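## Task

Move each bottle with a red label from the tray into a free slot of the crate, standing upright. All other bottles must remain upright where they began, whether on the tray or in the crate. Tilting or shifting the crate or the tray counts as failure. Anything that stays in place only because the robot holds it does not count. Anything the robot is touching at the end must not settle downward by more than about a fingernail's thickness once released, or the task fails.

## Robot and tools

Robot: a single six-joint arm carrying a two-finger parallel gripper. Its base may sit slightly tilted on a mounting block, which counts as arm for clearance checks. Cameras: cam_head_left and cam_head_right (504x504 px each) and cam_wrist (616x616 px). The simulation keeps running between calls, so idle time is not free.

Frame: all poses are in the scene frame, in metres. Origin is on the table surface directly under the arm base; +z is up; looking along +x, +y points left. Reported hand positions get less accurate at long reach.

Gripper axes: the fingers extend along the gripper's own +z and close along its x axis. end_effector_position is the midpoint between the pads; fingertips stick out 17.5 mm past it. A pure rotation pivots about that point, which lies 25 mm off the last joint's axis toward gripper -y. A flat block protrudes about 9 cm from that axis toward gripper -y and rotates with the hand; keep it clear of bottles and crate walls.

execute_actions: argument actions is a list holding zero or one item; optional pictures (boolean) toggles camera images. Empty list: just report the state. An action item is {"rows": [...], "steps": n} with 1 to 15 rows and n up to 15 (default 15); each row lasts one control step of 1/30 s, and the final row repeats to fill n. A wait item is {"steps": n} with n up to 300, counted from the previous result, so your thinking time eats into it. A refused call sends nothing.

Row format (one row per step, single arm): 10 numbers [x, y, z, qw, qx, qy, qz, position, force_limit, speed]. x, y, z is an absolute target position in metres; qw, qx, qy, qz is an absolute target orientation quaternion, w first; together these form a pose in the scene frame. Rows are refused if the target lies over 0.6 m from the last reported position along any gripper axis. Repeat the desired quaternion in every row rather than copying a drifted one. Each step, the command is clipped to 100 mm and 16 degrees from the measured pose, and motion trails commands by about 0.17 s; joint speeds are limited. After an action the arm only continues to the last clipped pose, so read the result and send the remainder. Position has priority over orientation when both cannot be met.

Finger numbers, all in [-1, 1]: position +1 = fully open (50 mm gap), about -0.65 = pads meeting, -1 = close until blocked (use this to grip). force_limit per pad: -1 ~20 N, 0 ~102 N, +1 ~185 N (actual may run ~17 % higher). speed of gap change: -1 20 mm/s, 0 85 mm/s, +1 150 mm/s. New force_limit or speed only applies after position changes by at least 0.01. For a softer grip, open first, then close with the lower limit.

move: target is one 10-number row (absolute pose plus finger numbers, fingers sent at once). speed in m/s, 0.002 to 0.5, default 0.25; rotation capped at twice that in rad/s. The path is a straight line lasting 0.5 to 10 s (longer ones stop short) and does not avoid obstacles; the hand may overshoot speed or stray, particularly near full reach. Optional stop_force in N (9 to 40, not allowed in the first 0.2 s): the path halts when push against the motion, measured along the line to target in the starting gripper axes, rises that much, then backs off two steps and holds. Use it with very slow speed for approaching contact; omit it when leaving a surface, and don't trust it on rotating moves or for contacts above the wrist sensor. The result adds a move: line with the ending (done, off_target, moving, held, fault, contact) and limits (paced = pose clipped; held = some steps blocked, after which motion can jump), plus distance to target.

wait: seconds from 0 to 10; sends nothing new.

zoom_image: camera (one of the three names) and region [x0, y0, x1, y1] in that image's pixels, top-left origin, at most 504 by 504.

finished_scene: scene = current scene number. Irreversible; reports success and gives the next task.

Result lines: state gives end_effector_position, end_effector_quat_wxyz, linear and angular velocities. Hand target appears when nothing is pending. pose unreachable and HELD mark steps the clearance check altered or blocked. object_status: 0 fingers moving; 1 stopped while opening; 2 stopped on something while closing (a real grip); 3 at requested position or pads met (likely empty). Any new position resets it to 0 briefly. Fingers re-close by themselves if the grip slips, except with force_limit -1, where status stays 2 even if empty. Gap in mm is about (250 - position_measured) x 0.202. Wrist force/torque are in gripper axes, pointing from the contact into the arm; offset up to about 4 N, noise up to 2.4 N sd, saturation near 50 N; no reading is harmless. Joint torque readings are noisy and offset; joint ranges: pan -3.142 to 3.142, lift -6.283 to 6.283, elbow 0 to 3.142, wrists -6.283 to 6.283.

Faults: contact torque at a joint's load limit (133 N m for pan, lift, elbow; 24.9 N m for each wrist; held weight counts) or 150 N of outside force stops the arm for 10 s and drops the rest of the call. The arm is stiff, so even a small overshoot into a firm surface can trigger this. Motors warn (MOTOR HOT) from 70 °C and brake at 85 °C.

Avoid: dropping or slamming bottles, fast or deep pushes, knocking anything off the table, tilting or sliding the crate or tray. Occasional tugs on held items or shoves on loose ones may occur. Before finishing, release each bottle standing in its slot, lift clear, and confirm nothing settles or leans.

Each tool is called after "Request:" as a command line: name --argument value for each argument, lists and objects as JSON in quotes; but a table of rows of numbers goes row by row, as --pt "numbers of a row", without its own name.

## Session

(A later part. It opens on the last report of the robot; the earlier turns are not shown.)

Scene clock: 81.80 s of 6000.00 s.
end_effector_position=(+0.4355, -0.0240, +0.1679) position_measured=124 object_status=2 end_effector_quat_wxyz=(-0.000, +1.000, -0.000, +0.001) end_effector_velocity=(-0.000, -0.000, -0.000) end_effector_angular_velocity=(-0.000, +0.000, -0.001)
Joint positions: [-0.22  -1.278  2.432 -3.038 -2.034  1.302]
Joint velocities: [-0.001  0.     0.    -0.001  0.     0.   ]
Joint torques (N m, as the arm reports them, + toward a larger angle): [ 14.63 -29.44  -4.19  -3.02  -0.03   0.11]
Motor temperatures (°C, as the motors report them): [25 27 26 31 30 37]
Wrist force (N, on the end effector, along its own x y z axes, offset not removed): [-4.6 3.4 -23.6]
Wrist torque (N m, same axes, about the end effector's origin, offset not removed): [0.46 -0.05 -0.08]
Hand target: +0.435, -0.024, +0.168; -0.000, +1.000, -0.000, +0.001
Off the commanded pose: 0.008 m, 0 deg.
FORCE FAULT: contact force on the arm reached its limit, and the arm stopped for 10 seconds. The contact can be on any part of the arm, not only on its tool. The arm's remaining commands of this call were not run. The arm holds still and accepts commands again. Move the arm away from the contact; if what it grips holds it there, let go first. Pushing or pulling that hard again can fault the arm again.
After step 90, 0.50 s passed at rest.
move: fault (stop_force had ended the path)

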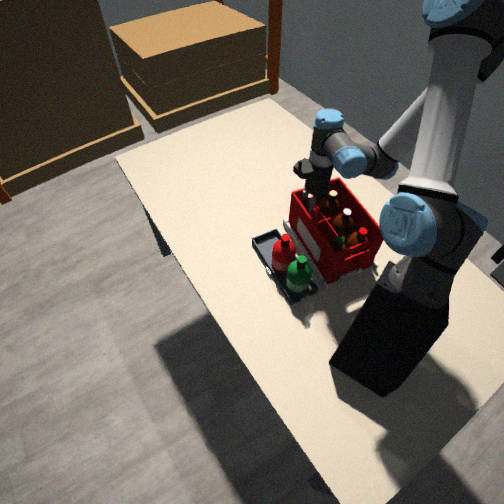

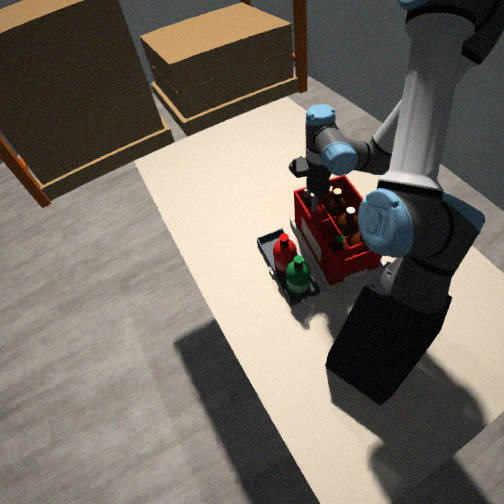

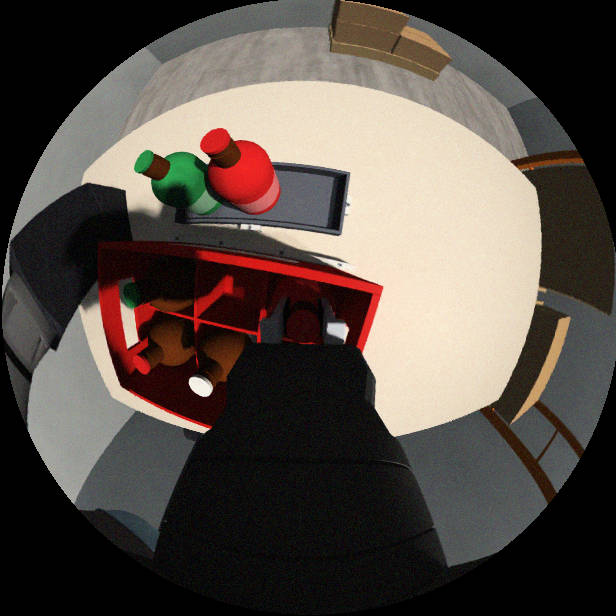

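Request:
move --target '[0.4355,-0.024,0.172,0,1,0,0,0.3,0,0]' --speed 0.02

Request:
move --target '[0.4355,-0.024,0.30,0,1,0,0,0.3,0,0]' --speed 0.1

Request:
move --target '[0.375,0.128,0.26,0,1,0,0,1,0,0]' --speed 0.15

Request:
move --target '[0.375,0.128,0.20,0,1,0,0,1,0,0]' --speed 0.1

Request:
zoom_image --camera "cam_wrist" --region '[180,200,440,400]'

Scene clock: 93.00 s of 6000.00 s.
end_effector_position=(+0.4355, -0.0240, +0.1719) position_measured=107 object_status=3 end_effector_quat_wxyz=(+0.000, +1.000, -0.000, +0.000) end_effector_velocity=(+0.001, -0.001, +0.001) end_effector_angular_velocity=(-0.001, -0.001, -0.001)
Joint positions: [-0.214 -1.291  2.43  -3.019 -2.036  1.308]
Joint velocities: [ 0.001 -0.003 -0.002  0.004 -0.001  0.001]
Joint torques (N m, as the arm reports them, + toward a larger angle): [ 24.64 -44.16  -9.69  -0.9   -2.29   1.48]
Motor temperatures (°C, as the motors report them): [25 27 26 31 30 37]
Wrist force (N, on the end effector, along its own x y z axes, offset not removed): [-1.3 2.3 3.7]
Wrist torque (N m, same axes, about the end effector's origin, offset not removed): [0.47 0.45 0.00]
Hand target: +0.435, -0.024, +0.172; +0.000, +1.000, +0.000, -0.000
Off the commanded pose: 0.000 m, 0 deg.
After step 90, 7.50 s passed at rest.
move: done

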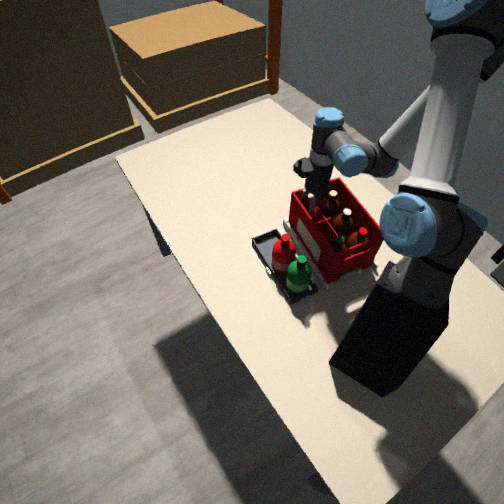

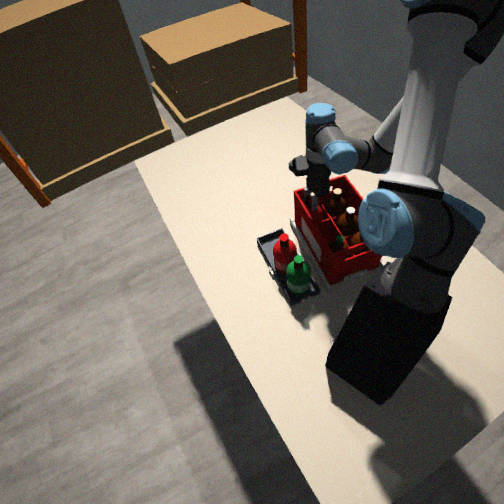

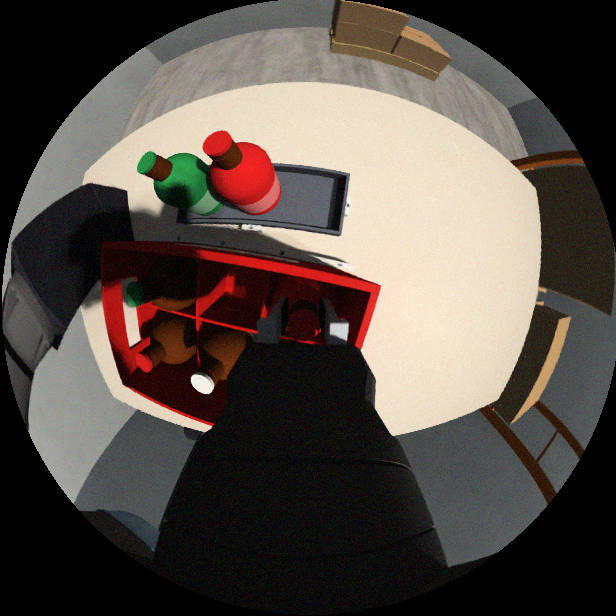

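Scene clock: 94.70 s of 6000.00 s.
end_effector_position=(+0.4355, -0.0241, +0.2998) position_measured=107 object_status=3 end_effector_quat_wxyz=(+0.000, +1.000, +0.000, -0.000) end_effector_velocity=(-0.000, +0.000, +0.001) end_effector_angular_velocity=(-0.000, +0.001, +0.001)
Joint positions: [-0.053 -1.634  2.342 -2.505 -2.08   1.485]
Joint velocities: [ 0.002 -0.002 -0.001  0.006 -0.001  0.002]
Joint torques (N m, as the arm reports them, + toward a larger angle): [ 21.02 -36.42 -18.57  -0.82  -2.26   1.57]
Motor temperatures (°C, as the motors report them): [25 27 26 31 30 37]
Wrist force (N, on the end effector, along its own x y z axes, offset not removed): [-1.2 0.5 3.1]
Wrist torque (N m, same axes, about the end effector's origin, offset not removed): [0.19 0.23 -0.05]
Hand target: +0.435, -0.024, +0.300; +0.000, +1.000, +0.000, -0.000
Off the commanded pose: 0.000 m, 0 deg.
move: done

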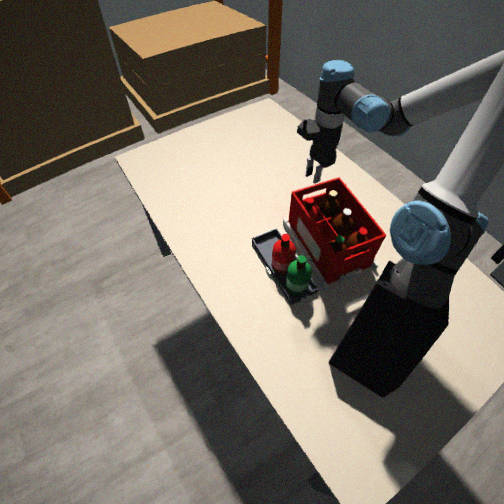

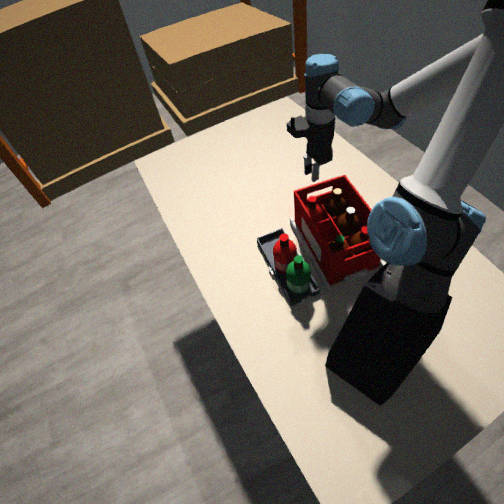

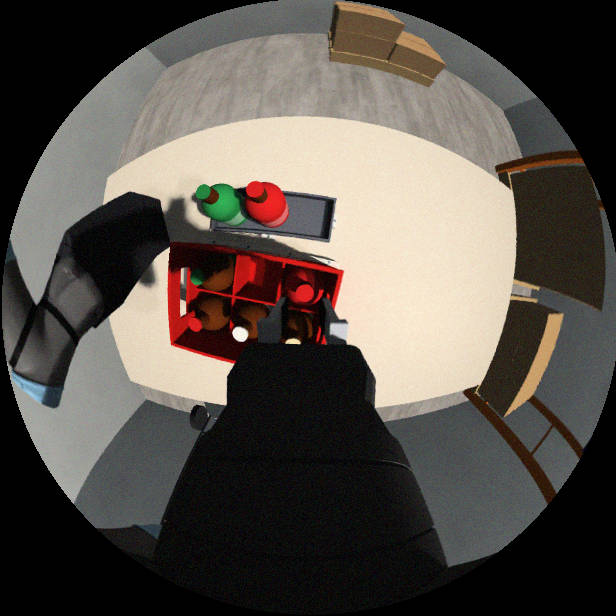

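Scene clock: 96.27 s of 6000.00 s.
end_effector_position=(+0.3745, +0.1275, +0.2601) position_measured=3 object_status=3 end_effector_quat_wxyz=(+0.001, +1.000, +0.000, -0.000) end_effector_velocity=(-0.001, +0.002, -0.001) end_effector_angular_velocity=(+0.001, +0.001, +0.000)
Joint positions: [ 0.255 -1.344  2.43  -2.701 -2.122  1.838]
Joint velocities: [ 0.003  0.004  0.    -0.002  0.001  0.004]
Joint torques (N m, as the arm reports them, + toward a larger angle): [ 21.87  -9.   -15.58  -4.58  -2.14   1.49]
Motor temperatures (°C, as the motors report them): [25 27 26 31 30 37]
Wrist force (N, on the end effector, along its own x y z axes, offset not removed): [0.1 -1.6 2.0]
Wrist torque (N m, same axes, about the end effector's origin, offset not removed): [-0.13 -0.04 -0.33]
Hand target: +0.375, +0.128, +0.260; +0.001, +1.000, +0.000, -0.000
Off the commanded pose: 0.001 m, 0 deg.
move: done

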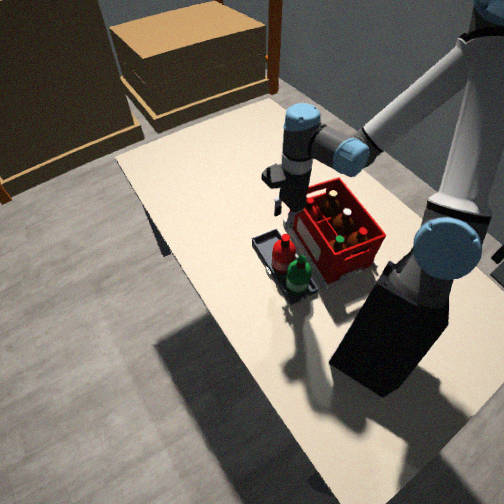

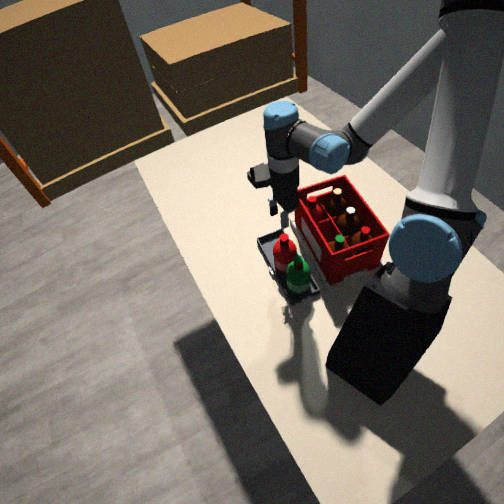

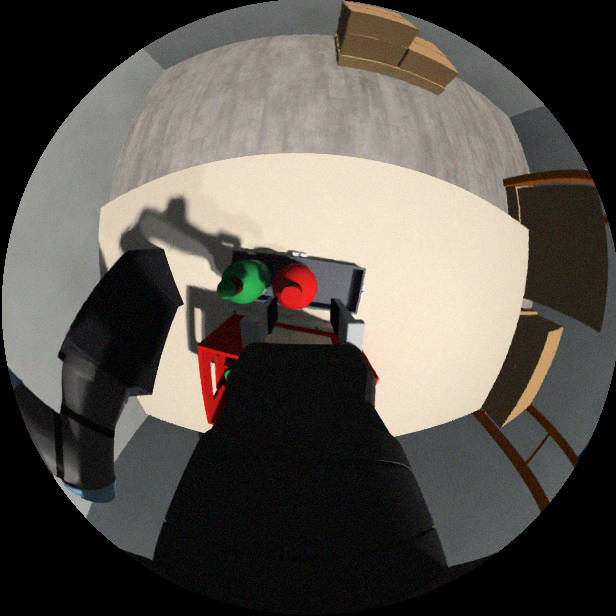

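Scene clock: 97.30 s of 6000.00 s.
end_effector_position=(+0.3750, +0.1281, +0.2002) position_measured=3 object_status=3 end_effector_quat_wxyz=(-0.000, +1.000, -0.000, +0.000) end_effector_velocity=(+0.000, -0.000, -0.001) end_effector_angular_velocity=(+0.001, -0.001, -0.001)
Joint positions: [ 0.171 -1.161  2.468 -2.975 -2.115  1.741]
Joint velocities: [-0.002  0.004  0.001 -0.007  0.001 -0.002]
Joint torques (N m, as the arm reports them, + toward a larger angle): [  4.62 -11.78   1.16  -4.33   2.05  -1.35]
Motor temperatures (°C, as the motors report them): [25 27 26 31 30 37]
Wrist force (N, on the end effector, along its own x y z axes, offset not removed): [-1.7 0.7 -3.0]
Wrist torque (N m, same axes, about the end effector's origin, offset not removed): [0.20 0.25 -0.11]
Hand target: +0.375, +0.128, +0.200; -0.000, +1.000, -0.000, +0.000
Off the commanded pose: 0.000 m, 0 deg.
move: done

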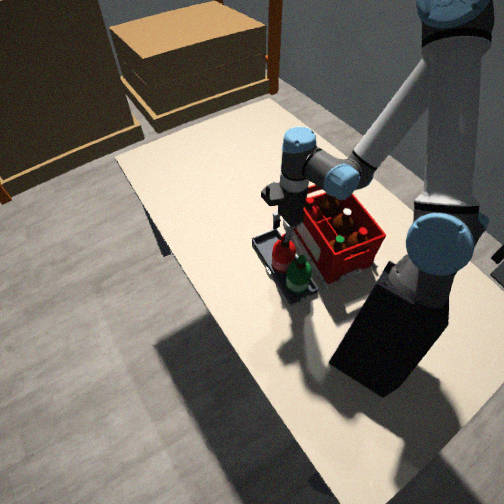

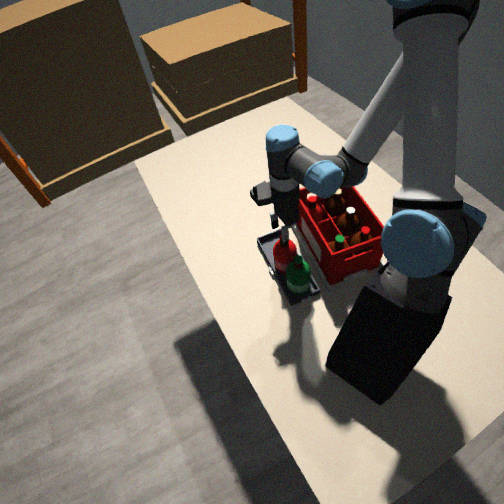

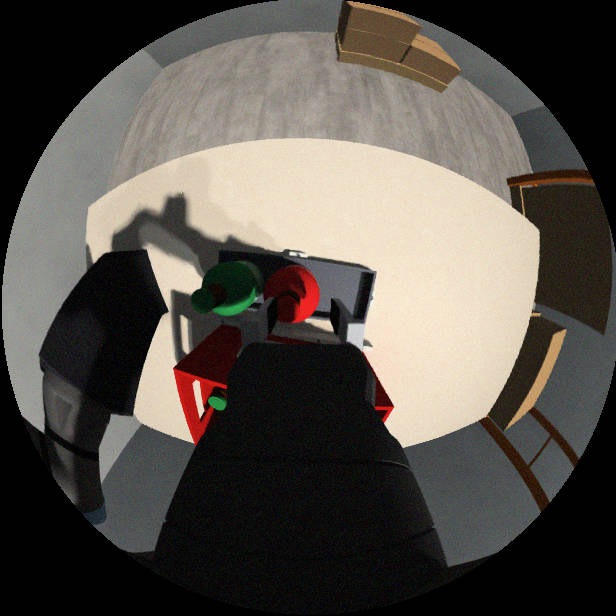

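Region (180, 200, 440, 400) of cam_wrist's 616x616 image, scaled by 1.938, with more detail than that image has; it fills the top 388 rows of this view, and the rest is white.

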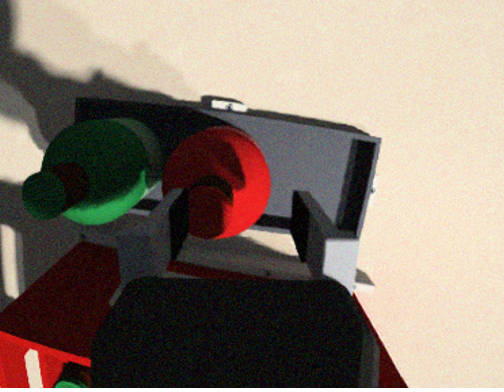

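Request:
move --target '[0.362,0.129,0.20,0,1,0,0,1,0,0]' --speed 0.03

Request:
move --target '[0.362,0.129,0.166,0,1,0,0,1,0,0]' --speed 0.03

Request:
move --target '[0.362,0.129,0.166,0,1,0,0,-1,-0.5,0]'

Request:
move --target '[0.362,0.129,0.38,0,1,0,0,-1,-0.5,0]' --speed 0.15

Request:
move --target '[0.360,-0.011,0.375,0,1,0,0,-1,-0.5,0]' --speed 0.1

Request:
move --target '[0.360,-0.011,0.348,0,1,0,0,-1,-0.5,0]' --speed 0.03

Request:
move --target '[0.360,-0.011,0.29,0,1,0,0,-1,-0.5,0]' --speed 0.007 --stop_force 9

Request:
zoom_image --camera "cam_head_left" --region '[240,110,420,290]'

Scene clock: 113.63 s of 6000.00 s.
end_effector_position=(+0.3621, +0.1290, +0.2000) position_measured=3 object_status=3 end_effector_quat_wxyz=(+0.000, +1.000, +0.000, -0.000) end_effector_velocity=(-0.001, +0.000, -0.000) end_effector_angular_velocity=(-0.001, +0.001, +0.001)
Joint positions: [ 0.179 -1.162  2.497 -2.999 -2.116  1.749]
Joint velocities: [ 0.001  0.001  0.003 -0.002 -0.001  0.001]
Joint torques (N m, as the arm reports them, + toward a larger angle): [ 18.41 -29.03   6.19  -1.67  -2.55   1.55]
Motor temperatures (°C, as the motors report them): [25 27 26 31 30 37]
Wrist force (N, on the end effector, along its own x y z axes, offset not removed): [-1.1 -1.0 -34.8]
Wrist torque (N m, same axes, about the end effector's origin, offset not removed): [-0.65 -0.38 -0.14]
Hand target: +0.362, +0.129, +0.200; +0.000, +1.000, +0.000, -0.000
Off the commanded pose: 0.000 m, 0 deg.
After step 90, 12.57 s passed at rest.
move: done

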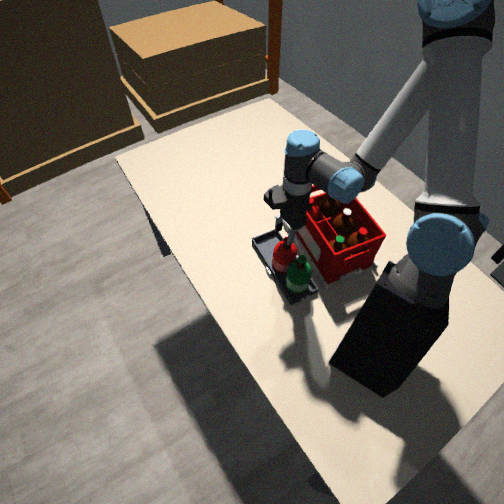

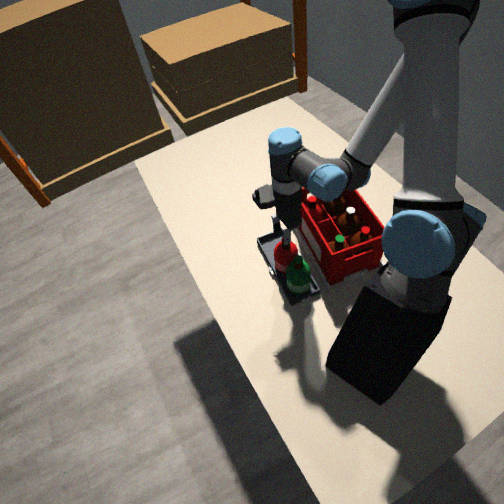

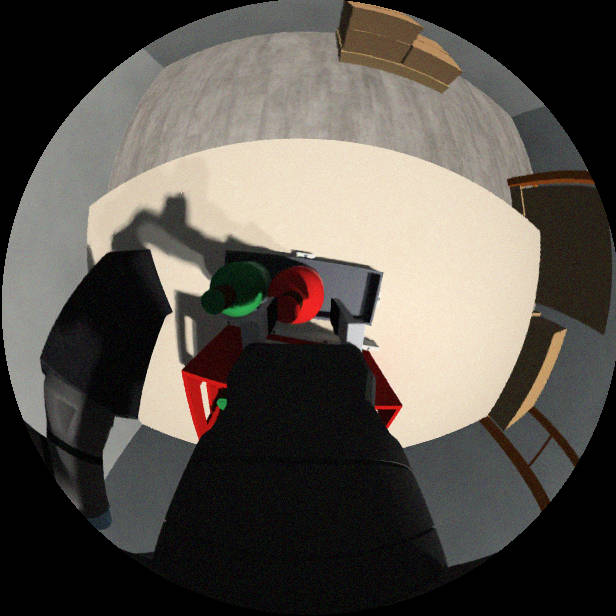

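Scene clock: 123.83 s of 6000.00 s.
end_effector_position=(+0.3664, +0.1288, +0.2004) position_measured=3 object_status=3 end_effector_quat_wxyz=(-0.001, +1.000, -0.004, +0.007) end_effector_velocity=(-0.001, +0.000, -0.000) end_effector_angular_velocity=(+0.000, +0.001, -0.000)
Joint positions: [ 0.177 -1.158  2.497 -3.019 -2.116  1.746]
Joint velocities: [-0.    -0.     0.001 -0.001  0.     0.   ]
Joint torques (N m, as the arm reports them, + toward a larger angle): [ 14.32 -25.78  -3.84  -1.84  -0.11   0.12]
Motor temperatures (°C, as the motors report them): [25 27 26 31 30 37]
Wrist force (N, on the end effector, along its own x y z axes, offset not removed): [5.3 -1.1 -27.1]
Wrist torque (N m, same axes, about the end effector's origin, offset not removed): [-0.56 -1.10 -0.40]
Hand target: +0.366, +0.129, +0.200; -0.001, +1.000, -0.004, +0.007
Off the commanded pose: 0.035 m, 1 deg.
FORCE FAULT: contact force on the arm reached its limit, and the arm stopped for 10 seconds. The contact can be on any part of the arm, not only on its tool. The arm's remaining commands of this call were not run. The arm holds still and accepts commands again. Move the arm away from the contact; if what it grips holds it there, let go first. Pushing or pulling that hard again can fault the arm again.
move: fault

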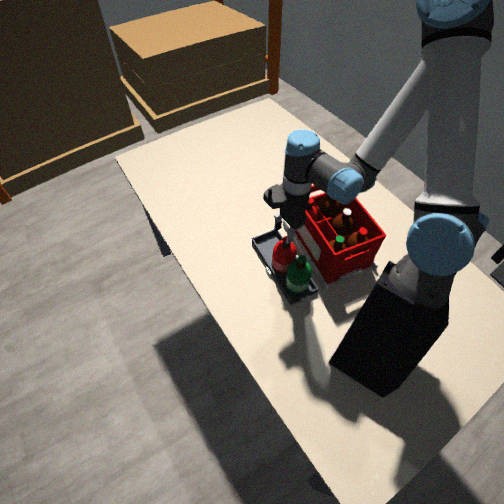

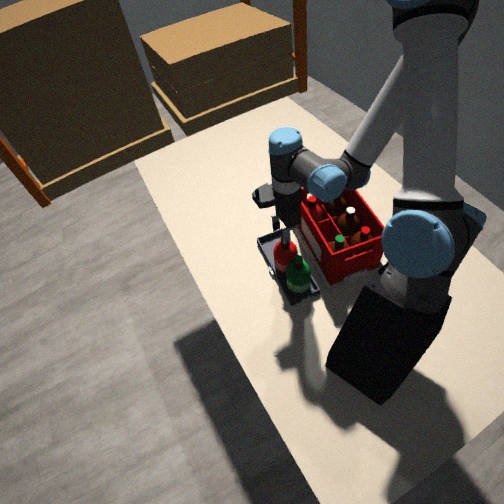

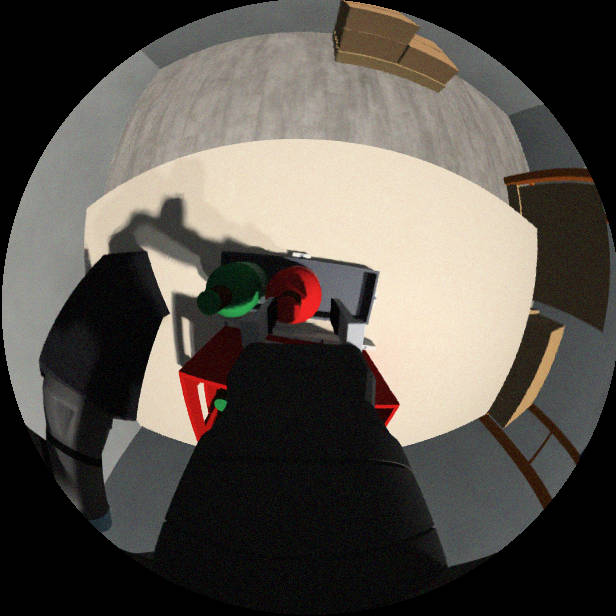

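not run: a fault stop came before this call.

not run: a fault stop came before this call.

not run: a fault stop came before this call.

not run: a fault stop came before this call.

not run: a fault stop came before this call.

Region (240, 110, 420, 290) of cam_head_left's 504x504 image, scaled by 2.800, with more detail than that image has.

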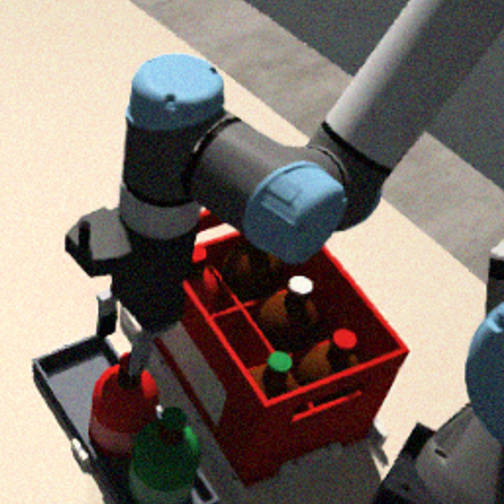

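Request:
move --target '[0.364,0.129,0.25,0,1,0,0,1,0,0]' --speed 0.04

Request:
zoom_image --camera "cam_wrist" --region '[180,200,440,400]'

Request:
zoom_image --camera "cam_head_left" --region '[230,160,370,300]'

Scene clock: 135.57 s of 6000.00 s.
end_effector_position=(+0.3640, +0.1289, +0.2499) position_measured=3 object_status=3 end_effector_quat_wxyz=(+0.000, +1.000, -0.000, -0.000) end_effector_velocity=(-0.001, -0.000, +0.000) end_effector_angular_velocity=(-0.001, +0.004, +0.001)
Joint positions: [ 0.249 -1.323  2.462 -2.76  -2.121  1.832]
Joint velocities: [ 0.001 -0.002 -0.002  0.009 -0.     0.003]
Joint torques (N m, as the arm reports them, + toward a larger angle): [ 22.74 -36.3  -15.28  -1.07  -2.31   1.57]
Motor temperatures (°C, as the motors report them): [25 27 26 31 30 37]
Wrist force (N, on the end effector, along its own x y z axes, offset not removed): [0.2 2.9 0.3]
Wrist torque (N m, same axes, about the end effector's origin, offset not removed): [0.61 -0.04 -0.09]
Hand target: +0.364, +0.129, +0.250; +0.000, +1.000, -0.000, -0.000
Off the commanded pose: 0.000 m, 0 deg.
After step 90, 7.17 s passed at rest.
move: done

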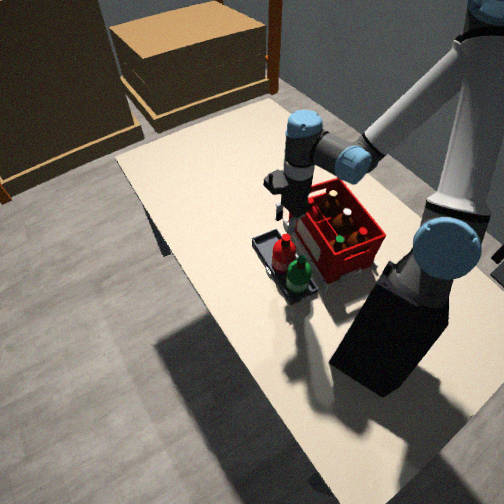

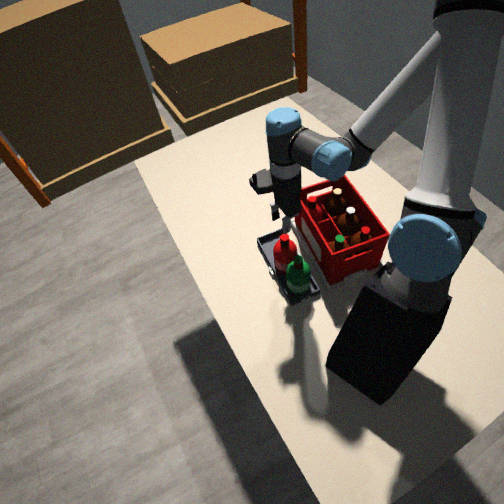

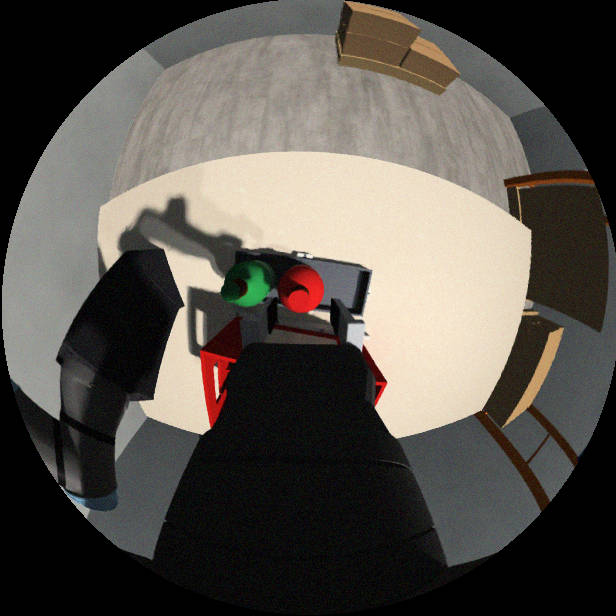

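Region (180, 200, 440, 400) of cam_wrist's 616x616 image, scaled by 1.938, with more detail than that image has; it fills the top 388 rows of this view, and the rest is white.

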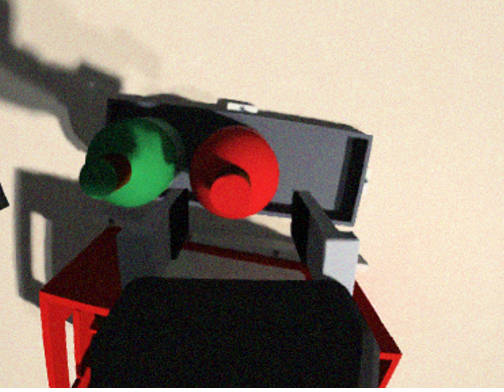

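Region (230, 160, 370, 300) of cam_head_left's 504x504 image, scaled by 3.600, with more detail than that image has.

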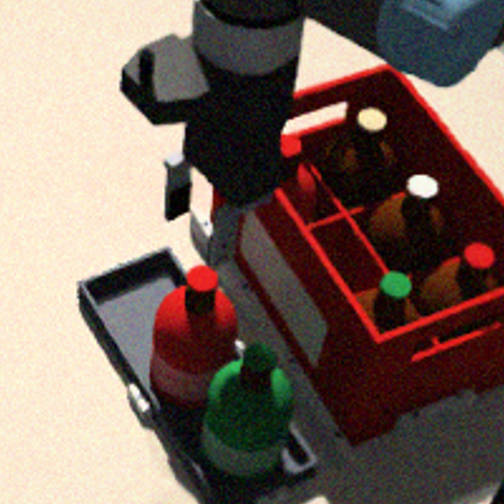

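Request:
move --target '[0.361,0.129,0.20,0,1,0,0,1,0,0]' --speed 0.04

Request:
move --target '[0.361,0.129,0.166,0,1,0,0,1,0,0]' --speed 0.008 --stop_force 10

Request:
zoom_image --camera "cam_wrist" --region '[180,200,440,400]'

Request:
zoom_image --camera "cam_head_left" --region '[230,160,370,300]'

Scene clock: 144.90 s of 6000.00 s.
end_effector_position=(+0.3610, +0.1290, +0.2001) position_measured=3 object_status=3 end_effector_quat_wxyz=(-0.000, +1.000, -0.000, +0.000) end_effector_velocity=(+0.000, -0.001, -0.001) end_effector_angular_velocity=(-0.000, -0.001, -0.002)
Joint positions: [ 0.179 -1.163  2.5   -3.    -2.116  1.75 ]
Joint velocities: [-0.003  0.003  0.001 -0.006 -0.    -0.002]
Joint torques (N m, as the arm reports them, + toward a larger angle): [  5.15 -10.75   1.06  -4.42   2.12  -1.47]
Motor temperatures (°C, as the motors report them): [25 27 26 31 30 37]
Wrist force (N, on the end effector, along its own x y z axes, offset not removed): [0.8 -0.1 0.5]
Wrist torque (N m, same axes, about the end effector's origin, offset not removed): [0.06 -0.03 -0.09]
Hand target: +0.361, +0.129, +0.200; -0.000, +1.000, -0.000, +0.000
Off the commanded pose: 0.000 m, 0 deg.
After step 90, 4.73 s passed at rest.
move: done

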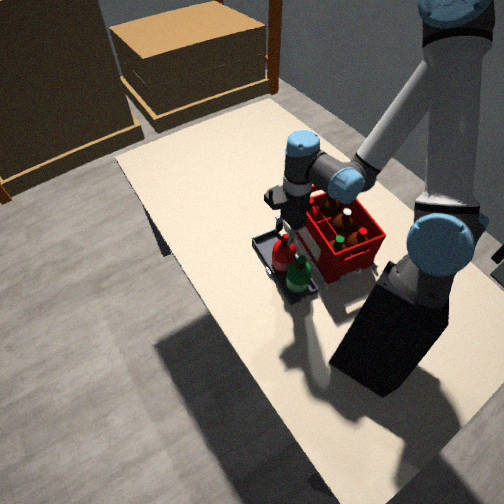

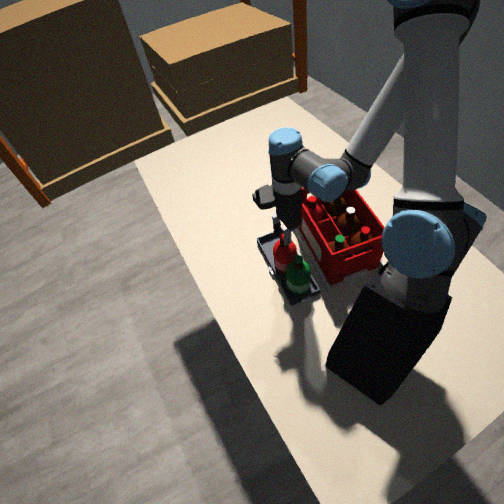

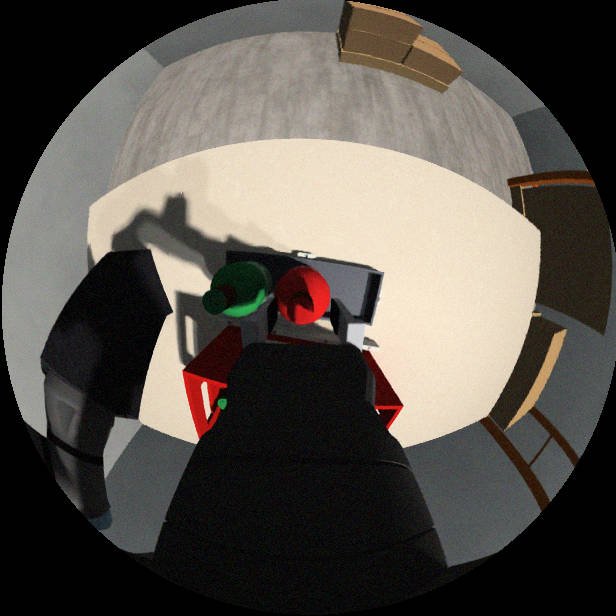

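Scene clock: 149.40 s of 6000.00 s.
end_effector_position=(+0.3610, +0.1290, +0.1661) position_measured=3 object_status=3 end_effector_quat_wxyz=(-0.000, +1.000, -0.000, +0.000) end_effector_velocity=(-0.001, -0.000, -0.001) end_effector_angular_velocity=(-0.000, +0.001, +0.000)
Joint positions: [ 0.13  -1.041  2.506 -3.158 -2.111  1.693]
Joint velocities: [-0.001  0.003  0.001 -0.004 -0.    -0.001]
Joint torques (N m, as the arm reports them, + toward a larger angle): [  6.06 -13.53   3.95  -4.51   2.22  -1.27]
Motor temperatures (°C, as the motors report them): [25 27 26 31 30 37]
Wrist force (N, on the end effector, along its own x y z axes, offset not removed): [-1.2 4.6 0.6]
Wrist torque (N m, same axes, about the end effector's origin, offset not removed): [0.85 0.17 -0.23]
Hand target: +0.361, +0.129, +0.166; -0.000, +1.000, -0.000, +0.000
Off the commanded pose: 0.000 m, 0 deg.
move: done

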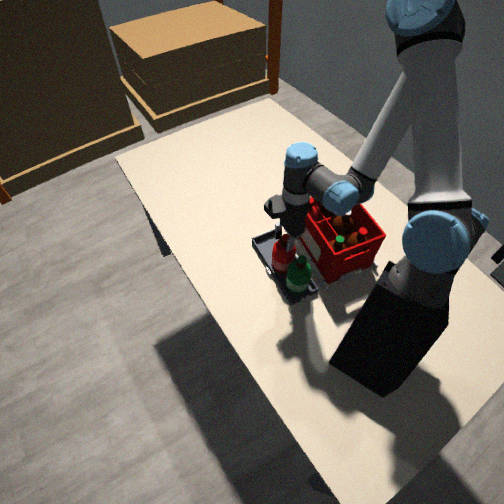

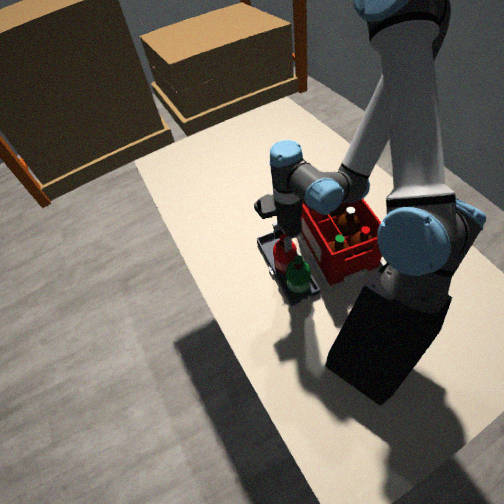

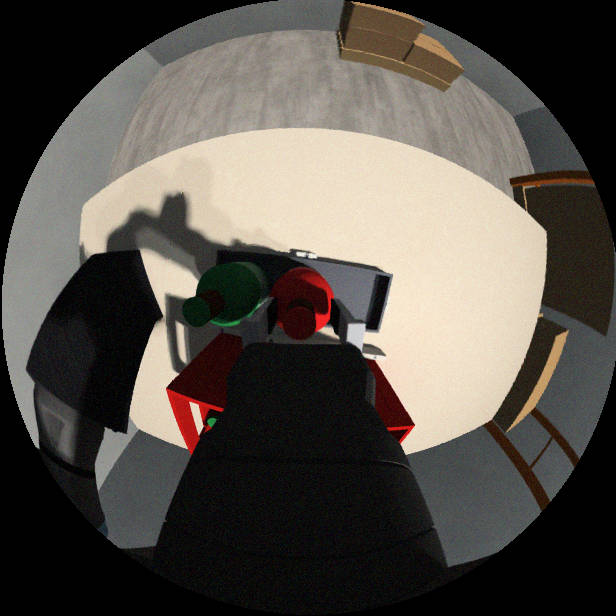

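Region (180, 200, 440, 400) of cam_wrist's 616x616 image, scaled by 1.938, with more detail than that image has; it fills the top 388 rows of this view, and the rest is white.

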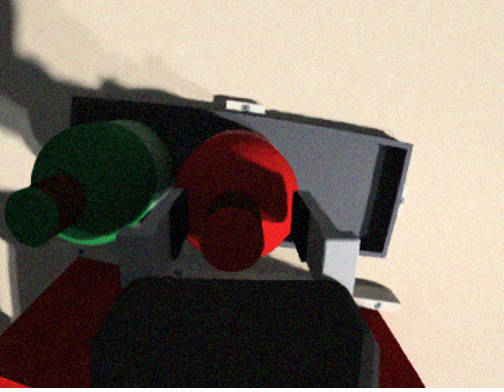

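Region (230, 160, 370, 300) of cam_head_left's 504x504 image, scaled by 3.600, with more detail than that image has.

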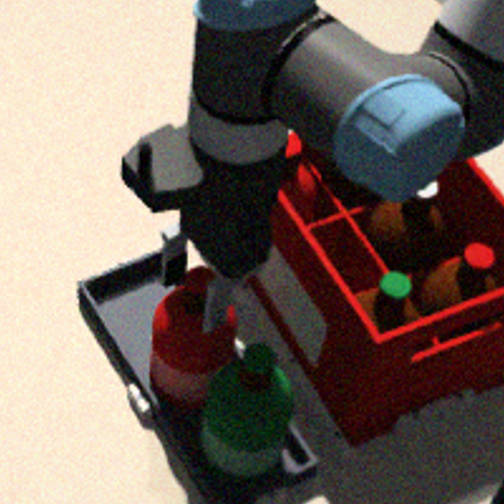

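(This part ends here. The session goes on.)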